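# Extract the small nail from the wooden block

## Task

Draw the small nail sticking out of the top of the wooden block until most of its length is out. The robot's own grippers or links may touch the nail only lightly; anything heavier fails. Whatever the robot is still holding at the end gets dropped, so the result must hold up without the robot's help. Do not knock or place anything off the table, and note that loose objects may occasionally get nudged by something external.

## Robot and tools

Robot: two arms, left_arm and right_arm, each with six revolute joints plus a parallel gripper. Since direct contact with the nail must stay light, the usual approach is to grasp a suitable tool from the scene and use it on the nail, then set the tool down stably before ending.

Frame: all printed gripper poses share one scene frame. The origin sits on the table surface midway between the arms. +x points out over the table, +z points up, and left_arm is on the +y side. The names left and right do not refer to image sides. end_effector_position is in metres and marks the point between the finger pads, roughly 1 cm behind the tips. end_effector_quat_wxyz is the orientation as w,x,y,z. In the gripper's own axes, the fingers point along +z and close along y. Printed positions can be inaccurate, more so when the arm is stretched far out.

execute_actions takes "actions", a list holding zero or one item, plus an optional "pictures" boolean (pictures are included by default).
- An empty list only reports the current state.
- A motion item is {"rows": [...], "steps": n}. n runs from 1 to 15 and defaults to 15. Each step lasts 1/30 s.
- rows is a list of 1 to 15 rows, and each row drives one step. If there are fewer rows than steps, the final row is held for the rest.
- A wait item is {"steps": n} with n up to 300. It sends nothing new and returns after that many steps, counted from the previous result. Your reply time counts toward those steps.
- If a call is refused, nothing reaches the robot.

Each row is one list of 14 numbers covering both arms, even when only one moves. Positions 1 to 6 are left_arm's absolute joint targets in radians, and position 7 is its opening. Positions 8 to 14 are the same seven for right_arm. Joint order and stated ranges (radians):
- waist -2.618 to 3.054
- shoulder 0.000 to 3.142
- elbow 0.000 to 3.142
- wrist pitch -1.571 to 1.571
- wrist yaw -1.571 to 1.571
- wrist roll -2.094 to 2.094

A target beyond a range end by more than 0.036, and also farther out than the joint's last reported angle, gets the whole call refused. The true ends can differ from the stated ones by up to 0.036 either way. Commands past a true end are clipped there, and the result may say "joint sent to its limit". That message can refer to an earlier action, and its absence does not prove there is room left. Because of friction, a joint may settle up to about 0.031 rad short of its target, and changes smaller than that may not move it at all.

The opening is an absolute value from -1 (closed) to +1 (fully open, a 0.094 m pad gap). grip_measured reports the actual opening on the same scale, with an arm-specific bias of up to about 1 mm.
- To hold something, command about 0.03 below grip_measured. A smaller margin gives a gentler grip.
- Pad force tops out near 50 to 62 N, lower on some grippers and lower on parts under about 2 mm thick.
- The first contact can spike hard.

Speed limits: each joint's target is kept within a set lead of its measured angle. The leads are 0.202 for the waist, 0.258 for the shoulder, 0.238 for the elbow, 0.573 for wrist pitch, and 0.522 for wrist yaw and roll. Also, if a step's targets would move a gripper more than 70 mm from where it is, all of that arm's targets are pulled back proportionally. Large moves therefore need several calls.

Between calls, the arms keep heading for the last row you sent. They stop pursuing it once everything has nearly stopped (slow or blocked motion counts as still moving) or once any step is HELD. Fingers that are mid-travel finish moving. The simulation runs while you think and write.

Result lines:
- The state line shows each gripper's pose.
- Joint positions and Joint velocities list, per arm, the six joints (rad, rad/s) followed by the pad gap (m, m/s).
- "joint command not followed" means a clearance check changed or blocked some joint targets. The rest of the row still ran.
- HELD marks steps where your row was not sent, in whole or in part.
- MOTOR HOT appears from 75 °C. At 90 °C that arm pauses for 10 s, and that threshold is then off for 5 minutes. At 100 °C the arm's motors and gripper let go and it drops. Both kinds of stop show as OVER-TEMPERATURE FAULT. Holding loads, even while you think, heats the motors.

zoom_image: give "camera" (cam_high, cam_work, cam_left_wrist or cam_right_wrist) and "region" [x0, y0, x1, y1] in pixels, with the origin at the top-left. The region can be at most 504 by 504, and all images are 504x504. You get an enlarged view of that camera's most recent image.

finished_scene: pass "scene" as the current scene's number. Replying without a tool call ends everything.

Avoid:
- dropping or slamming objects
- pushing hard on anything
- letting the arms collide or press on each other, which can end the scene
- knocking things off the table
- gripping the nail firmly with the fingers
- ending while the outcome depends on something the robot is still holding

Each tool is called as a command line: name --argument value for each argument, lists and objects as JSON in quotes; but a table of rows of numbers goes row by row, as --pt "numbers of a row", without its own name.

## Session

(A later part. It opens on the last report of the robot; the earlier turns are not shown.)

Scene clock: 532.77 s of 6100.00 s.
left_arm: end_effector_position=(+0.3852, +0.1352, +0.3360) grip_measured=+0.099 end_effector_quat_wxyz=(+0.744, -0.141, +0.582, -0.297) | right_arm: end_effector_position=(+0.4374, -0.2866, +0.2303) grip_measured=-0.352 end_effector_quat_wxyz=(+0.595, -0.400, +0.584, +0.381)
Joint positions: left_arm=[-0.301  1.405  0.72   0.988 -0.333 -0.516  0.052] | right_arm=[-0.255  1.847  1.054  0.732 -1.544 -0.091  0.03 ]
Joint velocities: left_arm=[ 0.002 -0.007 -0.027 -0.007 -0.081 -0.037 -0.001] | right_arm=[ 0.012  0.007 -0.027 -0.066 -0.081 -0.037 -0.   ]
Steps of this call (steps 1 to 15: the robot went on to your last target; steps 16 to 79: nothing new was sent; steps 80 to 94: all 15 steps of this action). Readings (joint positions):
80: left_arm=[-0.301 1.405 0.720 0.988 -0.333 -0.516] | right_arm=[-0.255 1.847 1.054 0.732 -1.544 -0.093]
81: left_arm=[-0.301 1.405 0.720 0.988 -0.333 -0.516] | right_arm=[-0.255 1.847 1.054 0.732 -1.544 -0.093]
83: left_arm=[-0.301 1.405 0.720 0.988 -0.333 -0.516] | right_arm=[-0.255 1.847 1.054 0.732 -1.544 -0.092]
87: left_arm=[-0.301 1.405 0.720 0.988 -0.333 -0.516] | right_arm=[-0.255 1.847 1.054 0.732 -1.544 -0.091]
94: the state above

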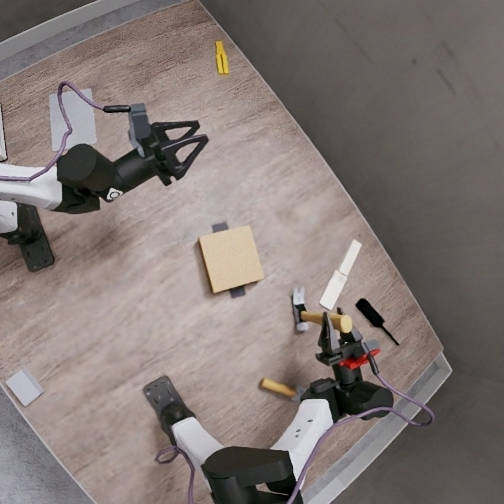

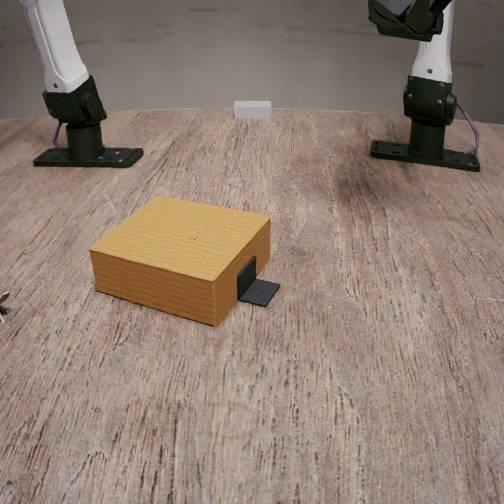

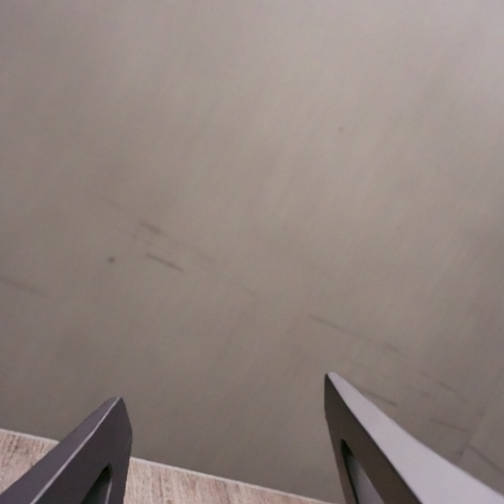

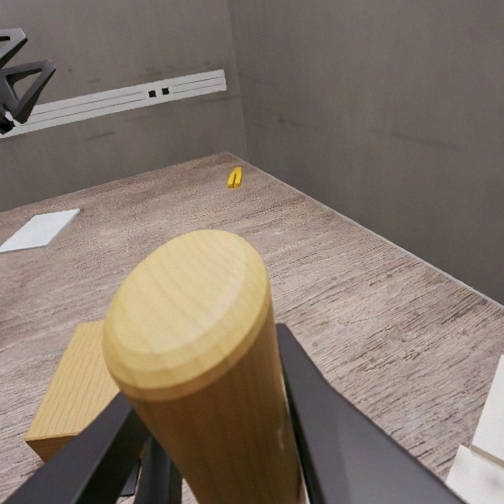

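execute_actions --actions '[{"rows":[[-0.3,1.4,0.7,0.99,-0.32,-0.51,0.1,-0.255,1.83,1.04,0.75,-1.55,-0.085,-0.36],[-0.3,1.4,0.7,0.99,-0.32,-0.51,0.1,-0.255,1.82,1.025,0.75,-1.55,-0.085,-0.37],[-0.3,1.4,0.7,0.99,-0.32,-0.51,0.1,-0.255,1.81,1.01,0.755,-1.55,-0.085,-0.38],[-0.3,1.4,0.7,0.99,-0.32,-0.51,0.1,-0.255,1.80,0.995,0.76,-1.55,-0.085,-0.39],[-0.3,1.4,0.7,0.99,-0.32,-0.51,0.1,-0.255,1.787,0.98,0.765,-1.55,-0.085,-0.40],[-0.3,1.4,0.7,0.99,-0.32,-0.51,0.1,-0.255,1.774,0.962,0.77,-1.55,-0.085,-0.40],[-0.3,1.4,0.7,0.99,-0.32,-0.51,0.1,-0.255,1.76,0.944,0.775,-1.55,-0.085,-0.39],[-0.3,1.4,0.7,0.99,-0.32,-0.51,0.1,-0.255,1.745,0.925,0.78,-1.55,-0.085,-0.37],[-0.3,1.4,0.7,0.99,-0.32,-0.51,0.1,-0.255,1.73,0.905,0.79,-1.55,-0.085,-0.35],[-0.3,1.4,0.7,0.99,-0.32,-0.51,0.1,-0.255,1.715,0.885,0.80,-1.55,-0.085,-0.33],[-0.3,1.4,0.7,0.99,-0.32,-0.51,0.1,-0.255,1.70,0.865,0.81,-1.55,-0.085,-0.31],[-0.3,1.4,0.7,0.99,-0.32,-0.51,0.1,-0.255,1.685,0.845,0.82,-1.55,-0.085,-0.29],[-0.3,1.4,0.7,0.99,-0.32,-0.51,0.1,-0.255,1.67,0.825,0.83,-1.55,-0.085,-0.27]],"steps":15}]'

Scene clock: 551.13 s of 6100.00 s.
left_arm: end_effector_position=(+0.3852, +0.1352, +0.3360) grip_measured=+0.099 end_effector_quat_wxyz=(+0.744, -0.141, +0.582, -0.297) | right_arm: end_effector_position=(+0.3944, -0.2697, +0.2284) grip_measured=-0.273 end_effector_quat_wxyz=(+0.595, -0.402, +0.582, +0.381)
Joint positions: left_arm=[-0.301  1.405  0.72   0.988 -0.333 -0.516  0.052] | right_arm=[-0.255  1.696  0.854  0.786 -1.547 -0.09   0.034]
Joint velocities: left_arm=[ 0.007 -0.002 -0.007  0.022  0.007 -0.007 -0.001] | right_arm=[-0.007 -0.217 -0.208  0.168 -0.007 -0.007  0.003]
Steps of this call (steps 1 to 15: the robot went on to your last target; steps 16 to 90: nothing new was sent; then 14.87 s passed at rest; steps 91 to 105: all 15 steps of this action). Readings (joint positions):
91: left_arm=[-0.301 1.405 0.720 0.988 -0.333 -0.516] | right_arm=[-0.255 1.847 1.054 0.732 -1.544 -0.091]
92: left_arm=[-0.301 1.405 0.720 0.988 -0.333 -0.516] | right_arm=[-0.255 1.847 1.054 0.732 -1.544 -0.091]
94: left_arm=[-0.301 1.405 0.720 0.988 -0.333 -0.516] | right_arm=[-0.255 1.840 1.042 0.734 -1.544 -0.091]
98: left_arm=[-0.301 1.405 0.720 0.988 -0.333 -0.516] | right_arm=[-0.255 1.796 0.979 0.743 -1.544 -0.091]
105: the state above

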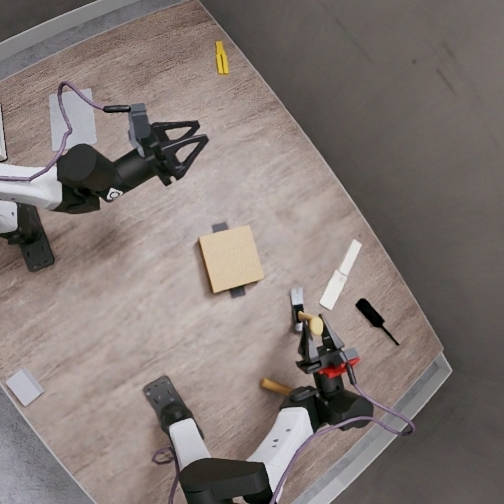

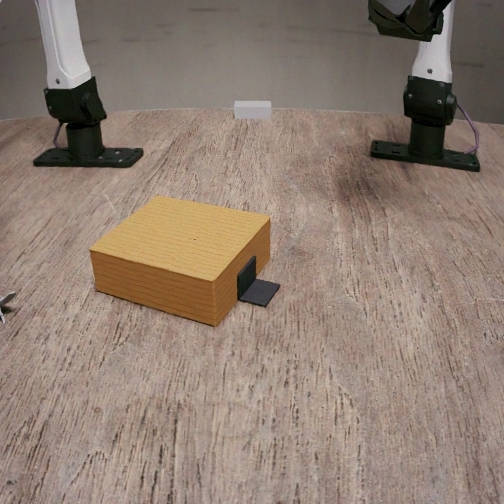

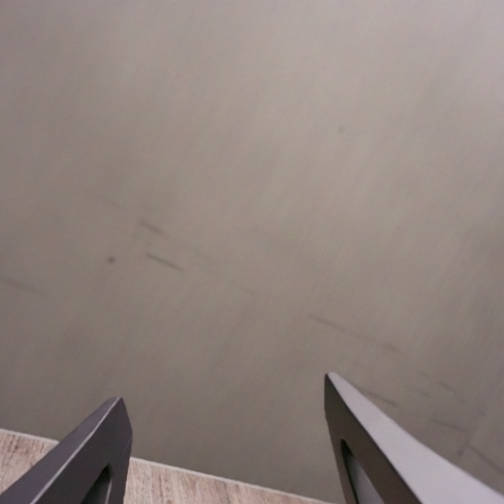

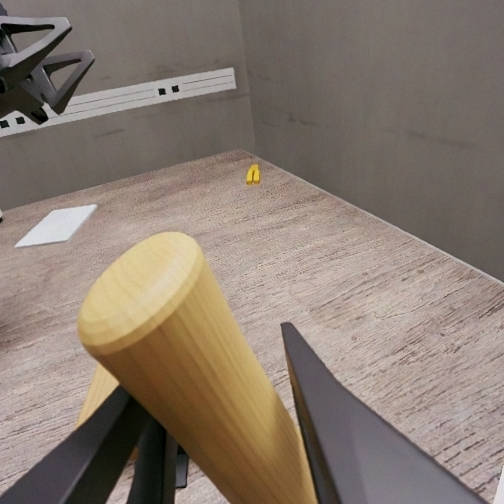

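execute_actions --actions '[]'

Scene clock: 555.47 s of 6100.00 s.
left_arm: end_effector_position=(+0.3852, +0.1352, +0.3360) grip_measured=+0.099 end_effector_quat_wxyz=(+0.744, -0.141, +0.582, -0.297) | right_arm: end_effector_position=(+0.3930, -0.2692, +0.2304) grip_measured=-0.272 end_effector_quat_wxyz=(+0.599, -0.408, +0.578, +0.375)
Joint positions: left_arm=[-0.301  1.405  0.72   0.988 -0.333 -0.516  0.052] | right_arm=[-0.255  1.69   0.849  0.808 -1.548 -0.09   0.034]
Joint velocities: left_arm=[ 0.012  0.007  0.012  0.022  0.051  0.037 -0.   ] | right_arm=[-0.002 -0.007 -0.012 -0.037 -0.051  0.022  0.001]
Steps of this call (steps 1 to 30: the robot went on to your last target; steps 31 to 90: nothing new was sent; then 1.33 s passed at rest). Readings (joint positions):
1: left_arm=[-0.301 1.405 0.720 0.988 -0.333 -0.516] | right_arm=[-0.255 1.691 0.850 0.791 -1.548 -0.090]
2: left_arm=[-0.301 1.405 0.720 0.988 -0.333 -0.516] | right_arm=[-0.255 1.690 0.849 0.796 -1.548 -0.090]
4: left_arm=[-0.301 1.405 0.720 0.988 -0.333 -0.516] | right_arm=[-0.255 1.690 0.849 0.800 -1.548 -0.090]
8: left_arm=[-0.301 1.405 0.720 0.988 -0.333 -0.516] | right_arm=[-0.255 1.690 0.849 0.805 -1.548 -0.090]
90: the state above
All arms were judged still, so your last target was given up. Only a new action makes them travel on or press farther. Fingers that are still opening or closing keep moving.

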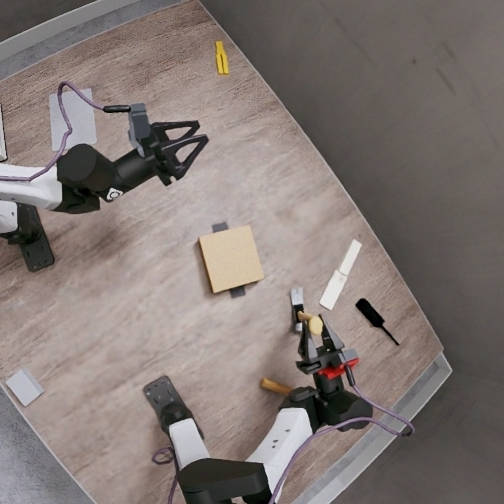

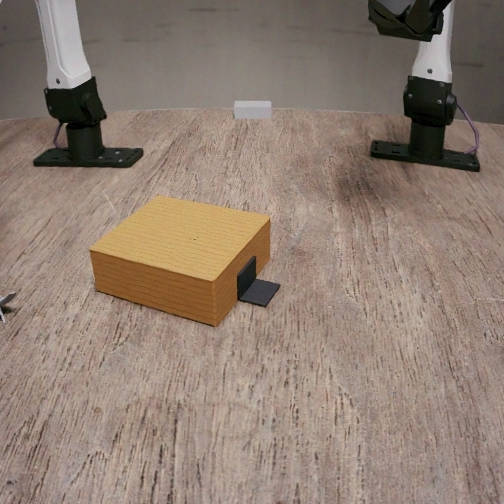

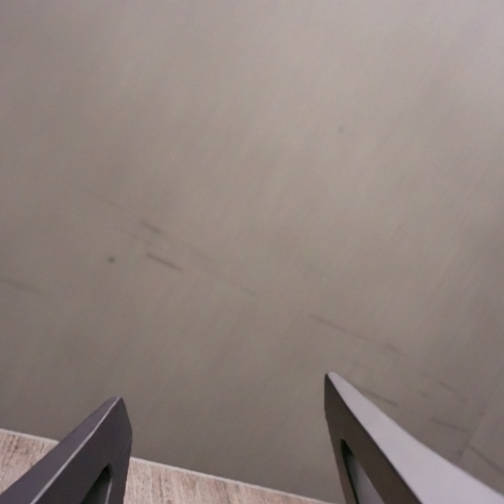

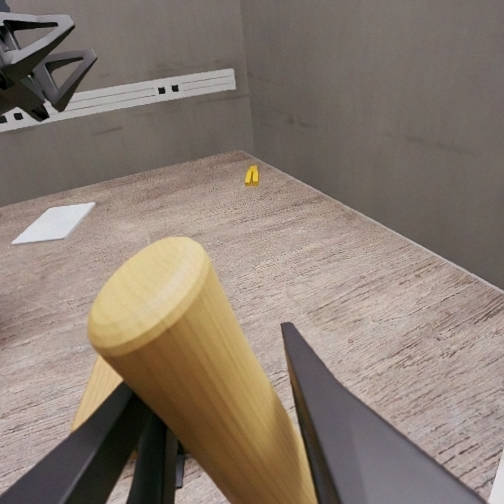

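execute_actions --actions '[{"rows":[[-0.3,1.4,0.7,0.99,-0.32,-0.51,0.1,-0.255,1.66,0.81,0.84,-1.55,-0.085,-0.25],[-0.3,1.4,0.7,0.99,-0.32,-0.51,0.1,-0.255,1.65,0.79,0.845,-1.55,-0.085,-0.24],[-0.3,1.4,0.7,0.99,-0.32,-0.51,0.1,-0.255,1.64,0.77,0.85,-1.55,-0.085,-0.23],[-0.3,1.4,0.7,0.99,-0.32,-0.51,0.1,-0.255,1.63,0.75,0.86,-1.55,-0.085,-0.22],[-0.3,1.4,0.7,0.99,-0.32,-0.51,0.1,-0.255,1.62,0.73,0.87,-1.55,-0.085,-0.21],[-0.3,1.4,0.7,0.99,-0.32,-0.51,0.1,-0.255,1.61,0.71,0.885,-1.55,-0.085,-0.2],[-0.3,1.4,0.7,0.99,-0.32,-0.51,0.1,-0.255,1.605,0.69,0.9,-1.55,-0.085,-0.19],[-0.3,1.4,0.7,0.99,-0.32,-0.51,0.1,-0.255,1.6,0.67,0.915,-1.55,-0.085,-0.18],[-0.3,1.4,0.7,0.99,-0.32,-0.51,0.1,-0.255,1.595,0.65,0.93,-1.55,-0.085,-0.17],[-0.3,1.4,0.7,0.99,-0.32,-0.51,0.1,-0.255,1.59,0.63,0.945,-1.55,-0.085,-0.16],[-0.3,1.4,0.7,0.99,-0.32,-0.51,0.1,-0.255,1.585,0.61,0.96,-1.55,-0.085,-0.15],[-0.3,1.4,0.7,0.99,-0.32,-0.51,0.1,-0.255,1.58,0.59,0.975,-1.55,-0.085,-0.14]],"steps":15}]'

Scene clock: 558.37 s of 6100.00 s.
left_arm: end_effector_position=(+0.3852, +0.1352, +0.3360) grip_measured=+0.099 end_effector_quat_wxyz=(+0.744, -0.141, +0.582, -0.297) | right_arm: end_effector_position=(+0.3493, -0.2520, +0.1994) grip_measured=-0.142 end_effector_quat_wxyz=(+0.592, -0.398, +0.585, +0.386)
Joint positions: left_arm=[-0.301  1.405  0.72   0.988 -0.333 -0.516  0.052] | right_arm=[-0.255  1.605  0.611  0.923 -1.55  -0.09   0.04 ]
Joint velocities: left_arm=[-0.012 -0.007 -0.007 -0.022 -0.081  0.007 -0.002] | right_arm=[ 0.012 -0.012 -0.139  0.227 -0.022 -0.022  0.001]
Steps of this call (steps 1 to 72: nothing new was sent; steps 73 to 87: all 15 steps of this action). Readings (joint positions):
73: left_arm=[-0.301 1.405 0.720 0.988 -0.333 -0.516] | right_arm=[-0.255 1.690 0.847 0.810 -1.548 -0.090]
74: left_arm=[-0.301 1.405 0.720 0.988 -0.333 -0.516] | right_arm=[-0.255 1.687 0.840 0.813 -1.547 -0.090]
76: left_arm=[-0.301 1.405 0.720 0.988 -0.333 -0.516] | right_arm=[-0.255 1.671 0.809 0.821 -1.547 -0.090]
80: left_arm=[-0.301 1.405 0.720 0.988 -0.333 -0.516] | right_arm=[-0.255 1.633 0.727 0.851 -1.548 -0.090]
87: the state above

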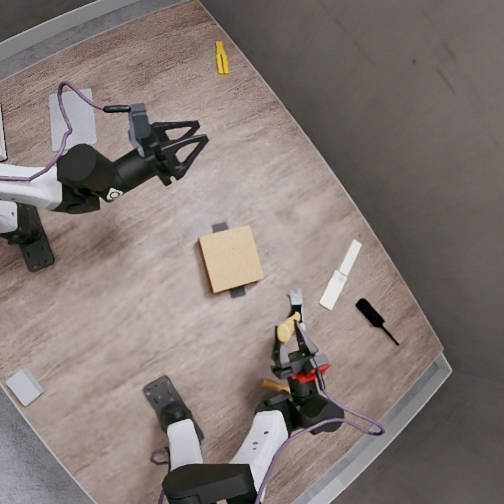

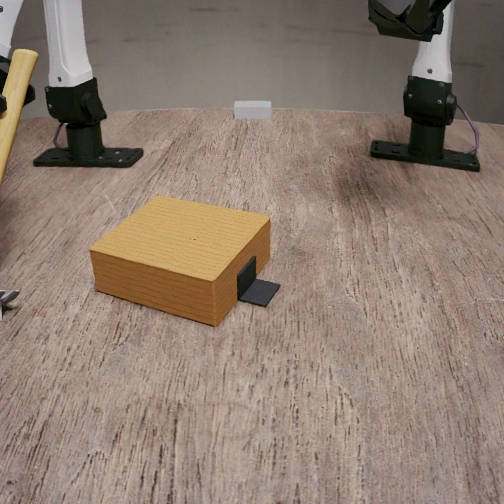

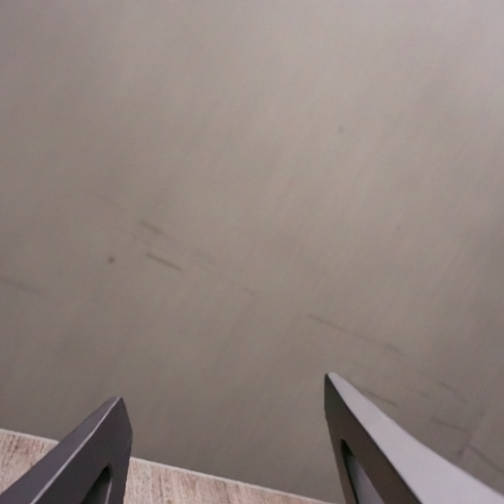

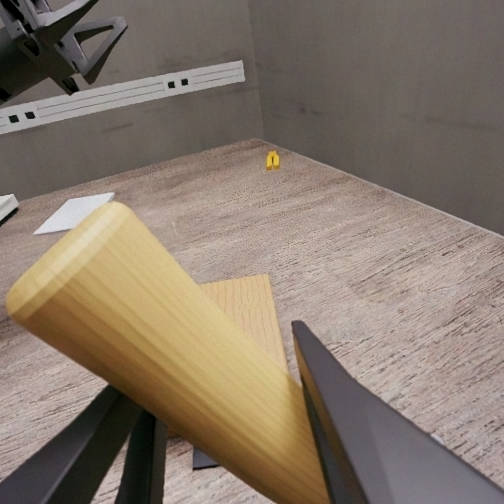

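execute_actions --actions '[{"rows":[[-0.3,1.4,0.7,0.99,-0.32,-0.51,0.1,-0.255,1.577,0.575,0.985,-1.55,-0.085,-0.11],[-0.3,1.4,0.7,0.99,-0.32,-0.51,0.1,-0.255,1.574,0.56,0.995,-1.55,-0.085,-0.08],[-0.3,1.4,0.7,0.99,-0.32,-0.51,0.1,-0.255,1.571,0.545,1.005,-1.55,-0.085,-0.05],[-0.3,1.4,0.7,0.99,-0.32,-0.51,0.1,-0.255,1.568,0.53,1.02,-1.55,-0.085,-0.02],[-0.3,1.4,0.7,0.99,-0.32,-0.51,0.1,-0.255,1.565,0.515,1.03,-1.55,-0.085,0.01],[-0.3,1.4,0.7,0.99,-0.32,-0.51,0.1,-0.255,1.562,0.5,1.04,-1.55,-0.085,0.04],[-0.3,1.4,0.7,0.99,-0.32,-0.51,0.1,-0.255,1.559,0.485,1.055,-1.55,-0.085,0.07],[-0.3,1.4,0.7,0.99,-0.32,-0.51,0.1,-0.255,1.556,0.47,1.065,-1.55,-0.085,0.1],[-0.3,1.4,0.7,0.99,-0.32,-0.51,0.1,-0.255,1.553,0.455,1.075,-1.55,-0.085,0.13],[-0.3,1.4,0.7,0.99,-0.32,-0.51,0.1,-0.255,1.55,0.44,1.09,-1.55,-0.085,0.16],[-0.3,1.4,0.7,0.99,-0.32,-0.51,0.1,-0.255,1.547,0.425,1.1,-1.55,-0.085,0.19],[-0.3,1.4,0.7,0.99,-0.32,-0.51,0.1,-0.255,1.545,0.41,1.11,-1.55,-0.085,0.22]],"steps":15}]'

Scene clock: 561.67 s of 6100.00 s.
left_arm: end_effector_position=(+0.3852, +0.1352, +0.3360) grip_measured=+0.099 end_effector_quat_wxyz=(+0.744, -0.141, +0.582, -0.297) | right_arm: end_effector_position=(+0.3156, -0.2388, +0.1742) grip_measured=+0.217 end_effector_quat_wxyz=(+0.590, -0.396, +0.586, +0.388)
Joint positions: left_arm=[-0.301  1.405  0.72   0.988 -0.333 -0.516  0.052] | right_arm=[-0.255  1.57   0.431  1.061 -1.551 -0.09   0.057]
Joint velocities: left_arm=[-0.007  0.007 -0.007 -0.007  0.051  0.022 -0.001] | right_arm=[-0.012 -0.007 -0.095  0.198  0.022  0.037 -0.001]
Steps of this call (steps 1 to 30: the robot went on to your last target; steps 31 to 84: nothing new was sent; steps 85 to 99: all 15 steps of this action). Readings (joint positions):
85: left_arm=[-0.301 1.405 0.720 0.988 -0.333 -0.516] | right_arm=[-0.255 1.605 0.609 0.953 -1.550 -0.090]
86: left_arm=[-0.301 1.405 0.720 0.988 -0.333 -0.516] | right_arm=[-0.255 1.604 0.606 0.958 -1.550 -0.090]
88: left_arm=[-0.301 1.405 0.720 0.988 -0.333 -0.516] | right_arm=[-0.255 1.597 0.583 0.971 -1.550 -0.090]
92: left_arm=[-0.301 1.405 0.720 0.988 -0.333 -0.516] | right_arm=[-0.255 1.583 0.519 1.004 -1.550 -0.090]
99: the state above

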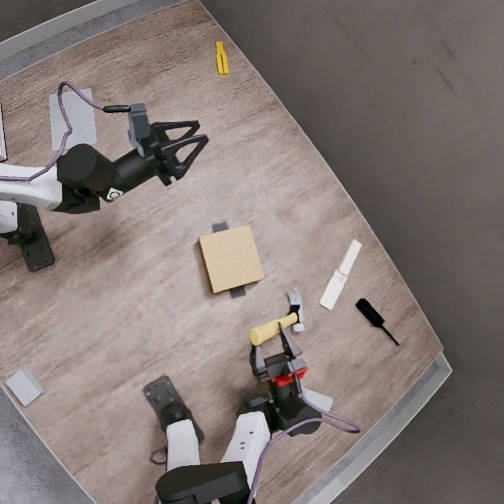

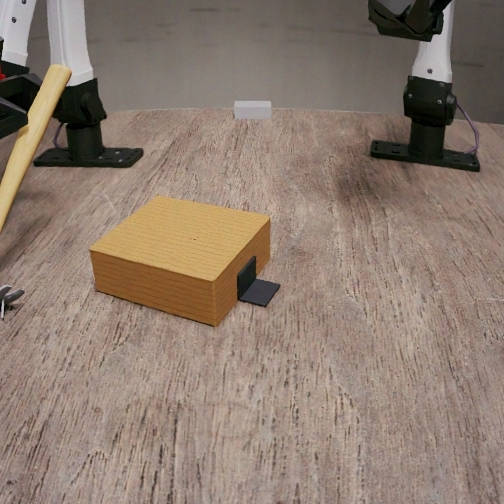

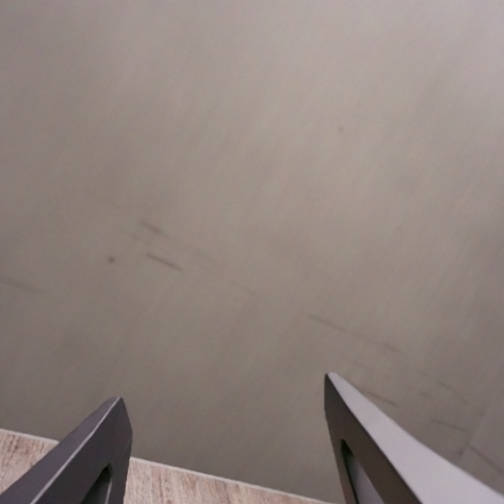

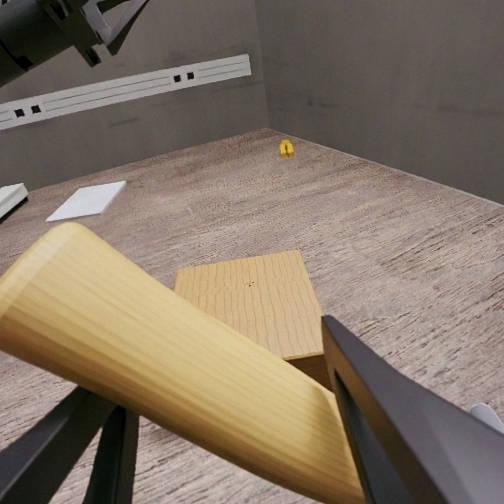

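execute_actions --actions '[{"rows":[[-0.3,1.4,0.7,0.99,-0.32,-0.51,0.1,-0.255,1.58,0.41,1.12,-1.55,-0.085,0.25],[-0.3,1.4,0.7,0.99,-0.32,-0.51,0.1,-0.255,1.6,0.405,1.14,-1.55,-0.09,0.28],[-0.3,1.4,0.7,0.99,-0.32,-0.51,0.1,-0.255,1.62,0.4,1.16,-1.55,-0.09,0.31],[-0.3,1.4,0.7,0.99,-0.32,-0.51,0.1,-0.255,1.64,0.4,1.18,-1.55,-0.095,0.34],[-0.3,1.4,0.7,0.99,-0.32,-0.51,0.1,-0.255,1.66,0.395,1.2,-1.55,-0.095,0.37],[-0.3,1.4,0.7,0.99,-0.32,-0.51,0.1,-0.255,1.68,0.39,1.22,-1.55,-0.1,0.4],[-0.3,1.4,0.7,0.99,-0.32,-0.51,0.1,-0.255,1.7,0.39,1.24,-1.55,-0.1,0.43],[-0.3,1.4,0.7,0.99,-0.32,-0.51,0.1,-0.255,1.72,0.385,1.26,-1.55,-0.105,0.46],[-0.3,1.4,0.7,0.99,-0.32,-0.51,0.1,-0.255,1.74,0.38,1.28,-1.55,-0.105,0.49],[-0.3,1.4,0.7,0.99,-0.32,-0.51,0.1,-0.255,1.76,0.375,1.3,-1.55,-0.11,0.5],[-0.3,1.4,0.7,0.99,-0.32,-0.51,0.1,-0.255,1.78,0.37,1.32,-1.55,-0.11,0.5],[-0.3,1.4,0.7,0.99,-0.32,-0.51,0.1,-0.255,1.8,0.365,1.34,-1.55,-0.115,0.5],[-0.3,1.4,0.7,0.99,-0.32,-0.51,0.1,-0.255,1.82,0.36,1.36,-1.55,-0.115,0.5],[-0.3,1.4,0.7,0.99,-0.32,-0.51,0.1,-0.255,1.83,0.36,1.37,-1.55,-0.12,0.5]],"steps":15}]'

Scene clock: 572.33 s of 6100.00 s.
left_arm: end_effector_position=(+0.3852, +0.1352, +0.3360) grip_measured=+0.099 end_effector_quat_wxyz=(+0.744, -0.141, +0.582, -0.297) | right_arm: end_effector_position=(+0.3151, -0.2386, +0.1264) grip_measured=+0.498 end_effector_quat_wxyz=(+0.581, -0.385, +0.594, +0.401)
Joint positions: left_arm=[-0.301  1.405  0.72   0.988 -0.333 -0.516  0.052] | right_arm=[-0.255  1.805  0.383  1.286 -1.552 -0.107  0.07 ]
Joint velocities: left_arm=[-0.007 -0.002 -0.002 -0.022  0.037  0.022  0.001] | right_arm=[-0.007  0.359 -0.09   0.315  0.022 -0.125 -0.   ]
Steps of this call (steps 1 to 30: the robot went on to your last target; steps 31 to 90: nothing new was sent; then 7.17 s passed at rest; steps 91 to 105: all 15 steps of this action). Readings (joint positions):
91: left_arm=[-0.301 1.405 0.720 0.988 -0.333 -0.516] | right_arm=[-0.255 1.570 0.430 1.087 -1.551 -0.090]
92: left_arm=[-0.301 1.405 0.720 0.988 -0.333 -0.516] | right_arm=[-0.255 1.572 0.430 1.092 -1.551 -0.090]
94: left_arm=[-0.301 1.405 0.720 0.988 -0.333 -0.516] | right_arm=[-0.255 1.588 0.430 1.116 -1.551 -0.090]
98: left_arm=[-0.301 1.405 0.720 0.988 -0.333 -0.516] | right_arm=[-0.255 1.666 0.419 1.175 -1.552 -0.093]
105: the state above

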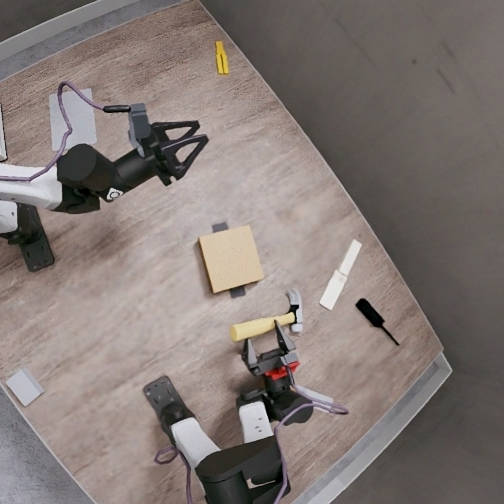

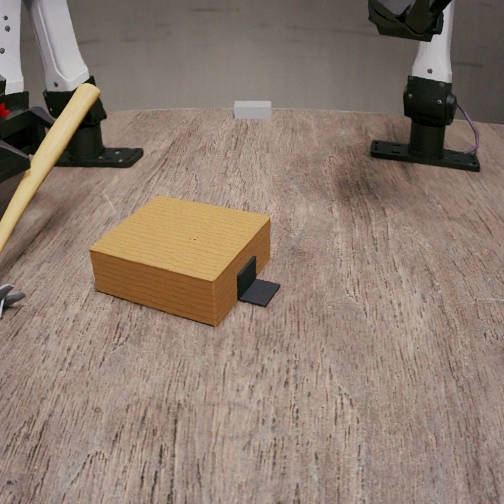

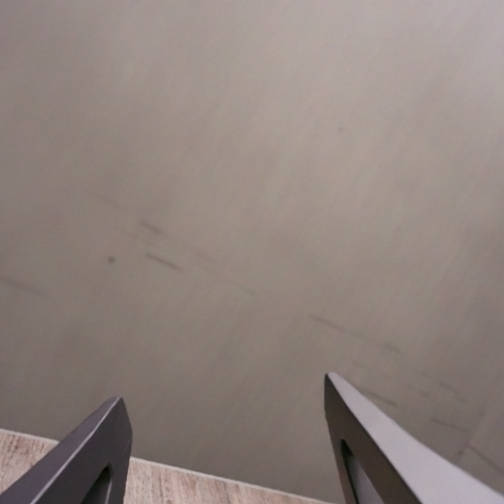

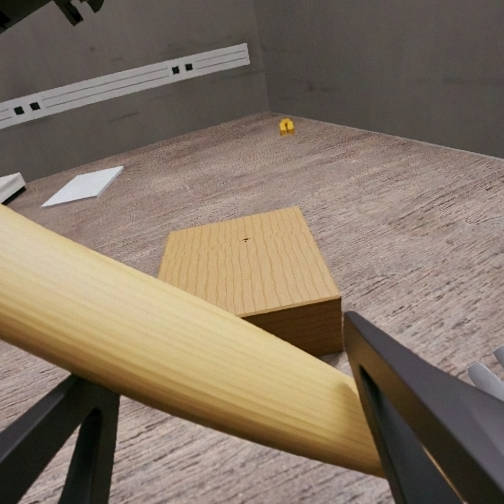

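execute_actions --actions '[{"rows":[[-0.3,1.4,0.7,0.99,-0.32,-0.51,0.1,-0.255,1.845,0.36,1.38,-1.55,-0.125,0.5],[-0.3,1.4,0.7,0.99,-0.32,-0.51,0.1,-0.255,1.86,0.36,1.39,-1.55,-0.13,0.5],[-0.3,1.4,0.7,0.99,-0.32,-0.51,0.1,-0.255,1.88,0.36,1.405,-1.55,-0.135,0.5],[-0.3,1.4,0.7,0.99,-0.32,-0.51,0.1,-0.255,1.9,0.36,1.42,-1.55,-0.14,0.5],[-0.3,1.4,0.7,0.99,-0.32,-0.51,0.1,-0.255,1.92,0.36,1.435,-1.55,-0.145,0.5],[-0.3,1.4,0.7,0.99,-0.32,-0.51,0.1,-0.255,1.94,0.36,1.45,-1.55,-0.15,0.5],[-0.3,1.4,0.7,0.99,-0.32,-0.51,0.1,-0.255,1.96,0.36,1.465,-1.55,-0.155,0.5],[-0.3,1.4,0.7,0.99,-0.32,-0.51,0.1,-0.255,1.98,0.36,1.48,-1.55,-0.16,0.5],[-0.3,1.4,0.7,0.99,-0.32,-0.51,0.1,-0.255,2.0,0.36,1.495,-1.55,-0.165,0.5],[-0.3,1.4,0.7,0.99,-0.32,-0.51,0.1,-0.255,2.02,0.36,1.51,-1.55,-0.17,0.5],[-0.3,1.4,0.7,0.99,-0.32,-0.51,0.1,-0.255,2.04,0.36,1.525,-1.55,-0.175,0.5],[-0.3,1.4,0.7,0.99,-0.32,-0.51,0.1,-0.255,2.06,0.36,1.54,-1.55,-0.18,0.5]],"steps":15}]'

Scene clock: 575.40 s of 6100.00 s.
left_arm: end_effector_position=(+0.3852, +0.1352, +0.3360) grip_measured=+0.099 end_effector_quat_wxyz=(+0.744, -0.141, +0.582, -0.297) | right_arm: end_effector_position=(+0.3146, -0.2384, +0.0842) grip_measured=+0.498 end_effector_quat_wxyz=(+0.583, -0.387, +0.593, +0.398)
Joint positions: left_arm=[-0.301  1.405  0.72   0.988 -0.333 -0.516  0.052] | right_arm=[-0.255  2.047  0.379  1.482 -1.552 -0.164  0.07 ]
Joint velocities: left_arm=[-0.012 -0.002  0.012  0.007 -0.022  0.022 -0.   ] | right_arm=[-0.007  0.12   0.017  0.154 -0.022 -0.095  0.   ]
Steps of this call (steps 1 to 30: the robot went on to your last target; steps 31 to 77: nothing new was sent; steps 78 to 92: all 15 steps of this action). Readings (joint positions):
78: left_arm=[-0.301 1.405 0.720 0.988 -0.333 -0.516] | right_arm=[-0.255 1.821 0.379 1.348 -1.552 -0.117]
79: left_arm=[-0.301 1.405 0.720 0.988 -0.333 -0.516] | right_arm=[-0.255 1.824 0.379 1.353 -1.552 -0.118]
81: left_arm=[-0.301 1.405 0.720 0.988 -0.333 -0.516] | right_arm=[-0.255 1.847 0.379 1.370 -1.552 -0.123]
85: left_arm=[-0.301 1.405 0.720 0.988 -0.333 -0.516] | right_arm=[-0.255 1.929 0.379 1.410 -1.552 -0.138]
92: the state above

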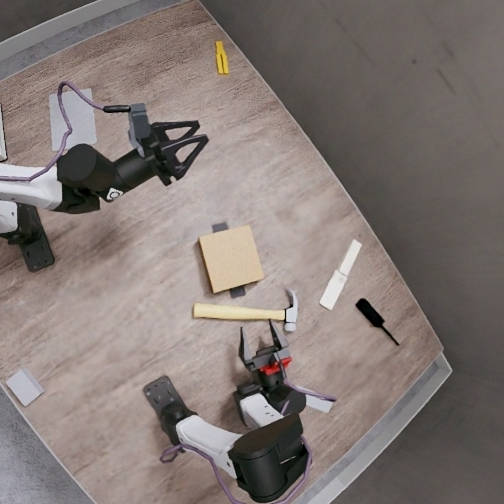

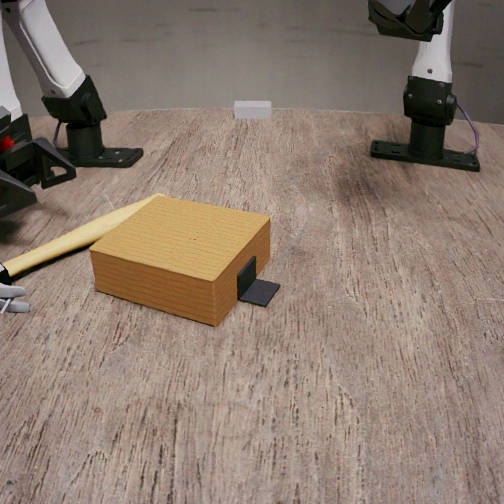

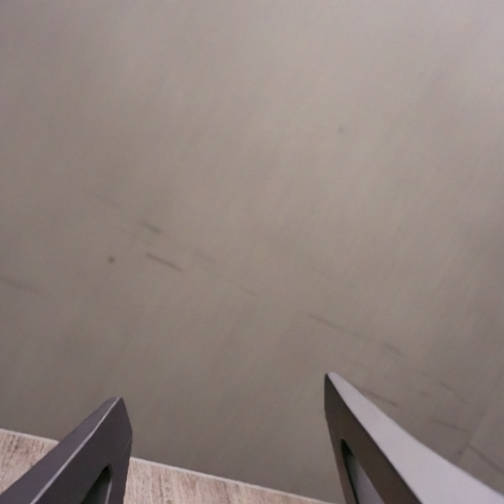

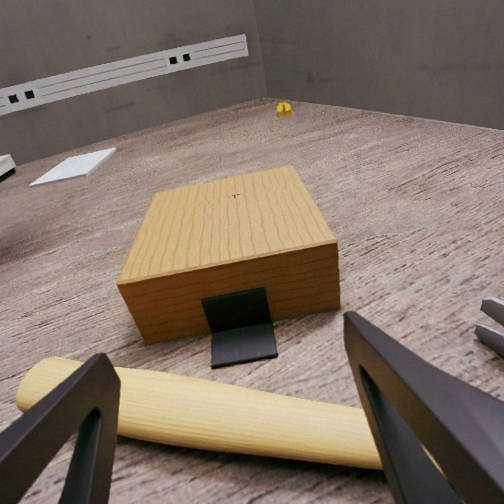

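execute_actions --actions '[]'

Scene clock: 576.10 s of 6100.00 s.
left_arm: end_effector_position=(+0.3852, +0.1352, +0.3360) grip_measured=+0.099 end_effector_quat_wxyz=(+0.744, -0.141, +0.582, -0.297) | right_arm: end_effector_position=(+0.3150, -0.2385, +0.0866) grip_measured=+0.498 end_effector_quat_wxyz=(+0.592, -0.400, +0.584, +0.385)
Joint positions: left_arm=[-0.301  1.405  0.72   0.988 -0.333 -0.516  0.052] | right_arm=[-0.255  2.049  0.379  1.518 -1.552 -0.174  0.07 ]
Joint velocities: left_arm=[ 0.007  0.012 -0.007 -0.037 -0.037  0.022 -0.   ] | right_arm=[-0.007  0.002 -0.012 -0.007 -0.007  0.066 -0.001]
Steps of this call (steps 1 to 21: the robot went on to your last target). Readings (joint positions):
1: left_arm=[-0.301 1.405 0.720 0.988 -0.333 -0.516] | right_arm=[-0.255 2.049 0.379 1.487 -1.552 -0.166]
2: left_arm=[-0.301 1.405 0.720 0.988 -0.333 -0.516] | right_arm=[-0.255 2.049 0.379 1.493 -1.552 -0.168]
4: left_arm=[-0.301 1.405 0.720 0.988 -0.333 -0.516] | right_arm=[-0.255 2.049 0.379 1.503 -1.552 -0.170]
8: left_arm=[-0.301 1.405 0.720 0.988 -0.333 -0.516] | right_arm=[-0.255 2.049 0.379 1.512 -1.552 -0.173]
21: the state above

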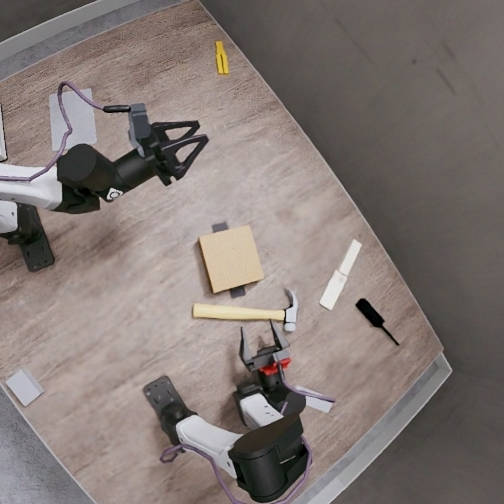

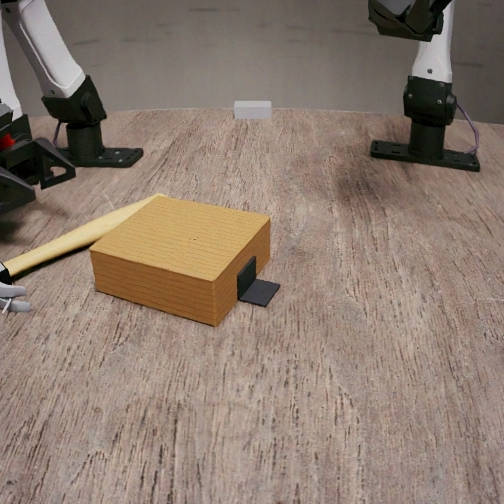

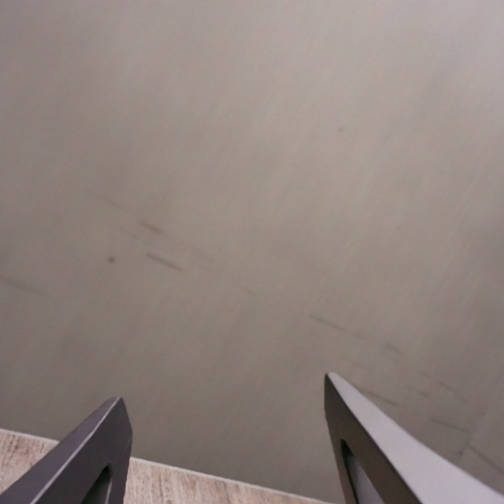

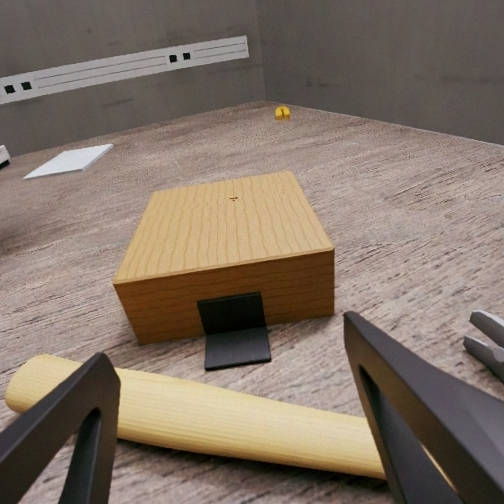

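zoom_image --camera "cam_work" --region '[0, 180, 280, 340]'

zoom_image --camera "cam_high" --region '[180, 220, 330, 350]'

Region (0, 180, 280, 340) of cam_work's 504x504 image, scaled by 1.800, with more detail than that image has; it fills the top 288 rows of this view, and the rest is white.

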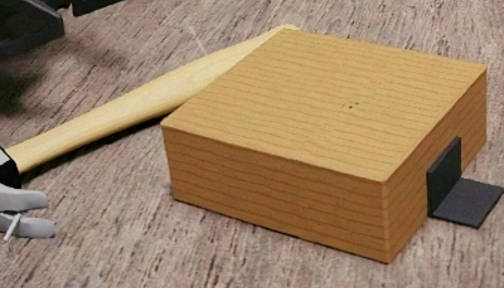

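Region (180, 220, 330, 350) of cam_high's 504x504 image, scaled by 3.360, with more detail than that image has; it fills the top 437 rows of this view, and the rest is white.

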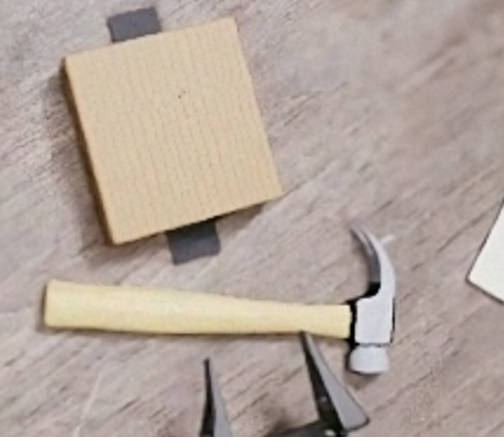

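The nail is out and sitting in the hammer's claw, and the hammer is lying on the table clear of the gripper.

finished_scene --scene 2

The scene is finished: the task was done.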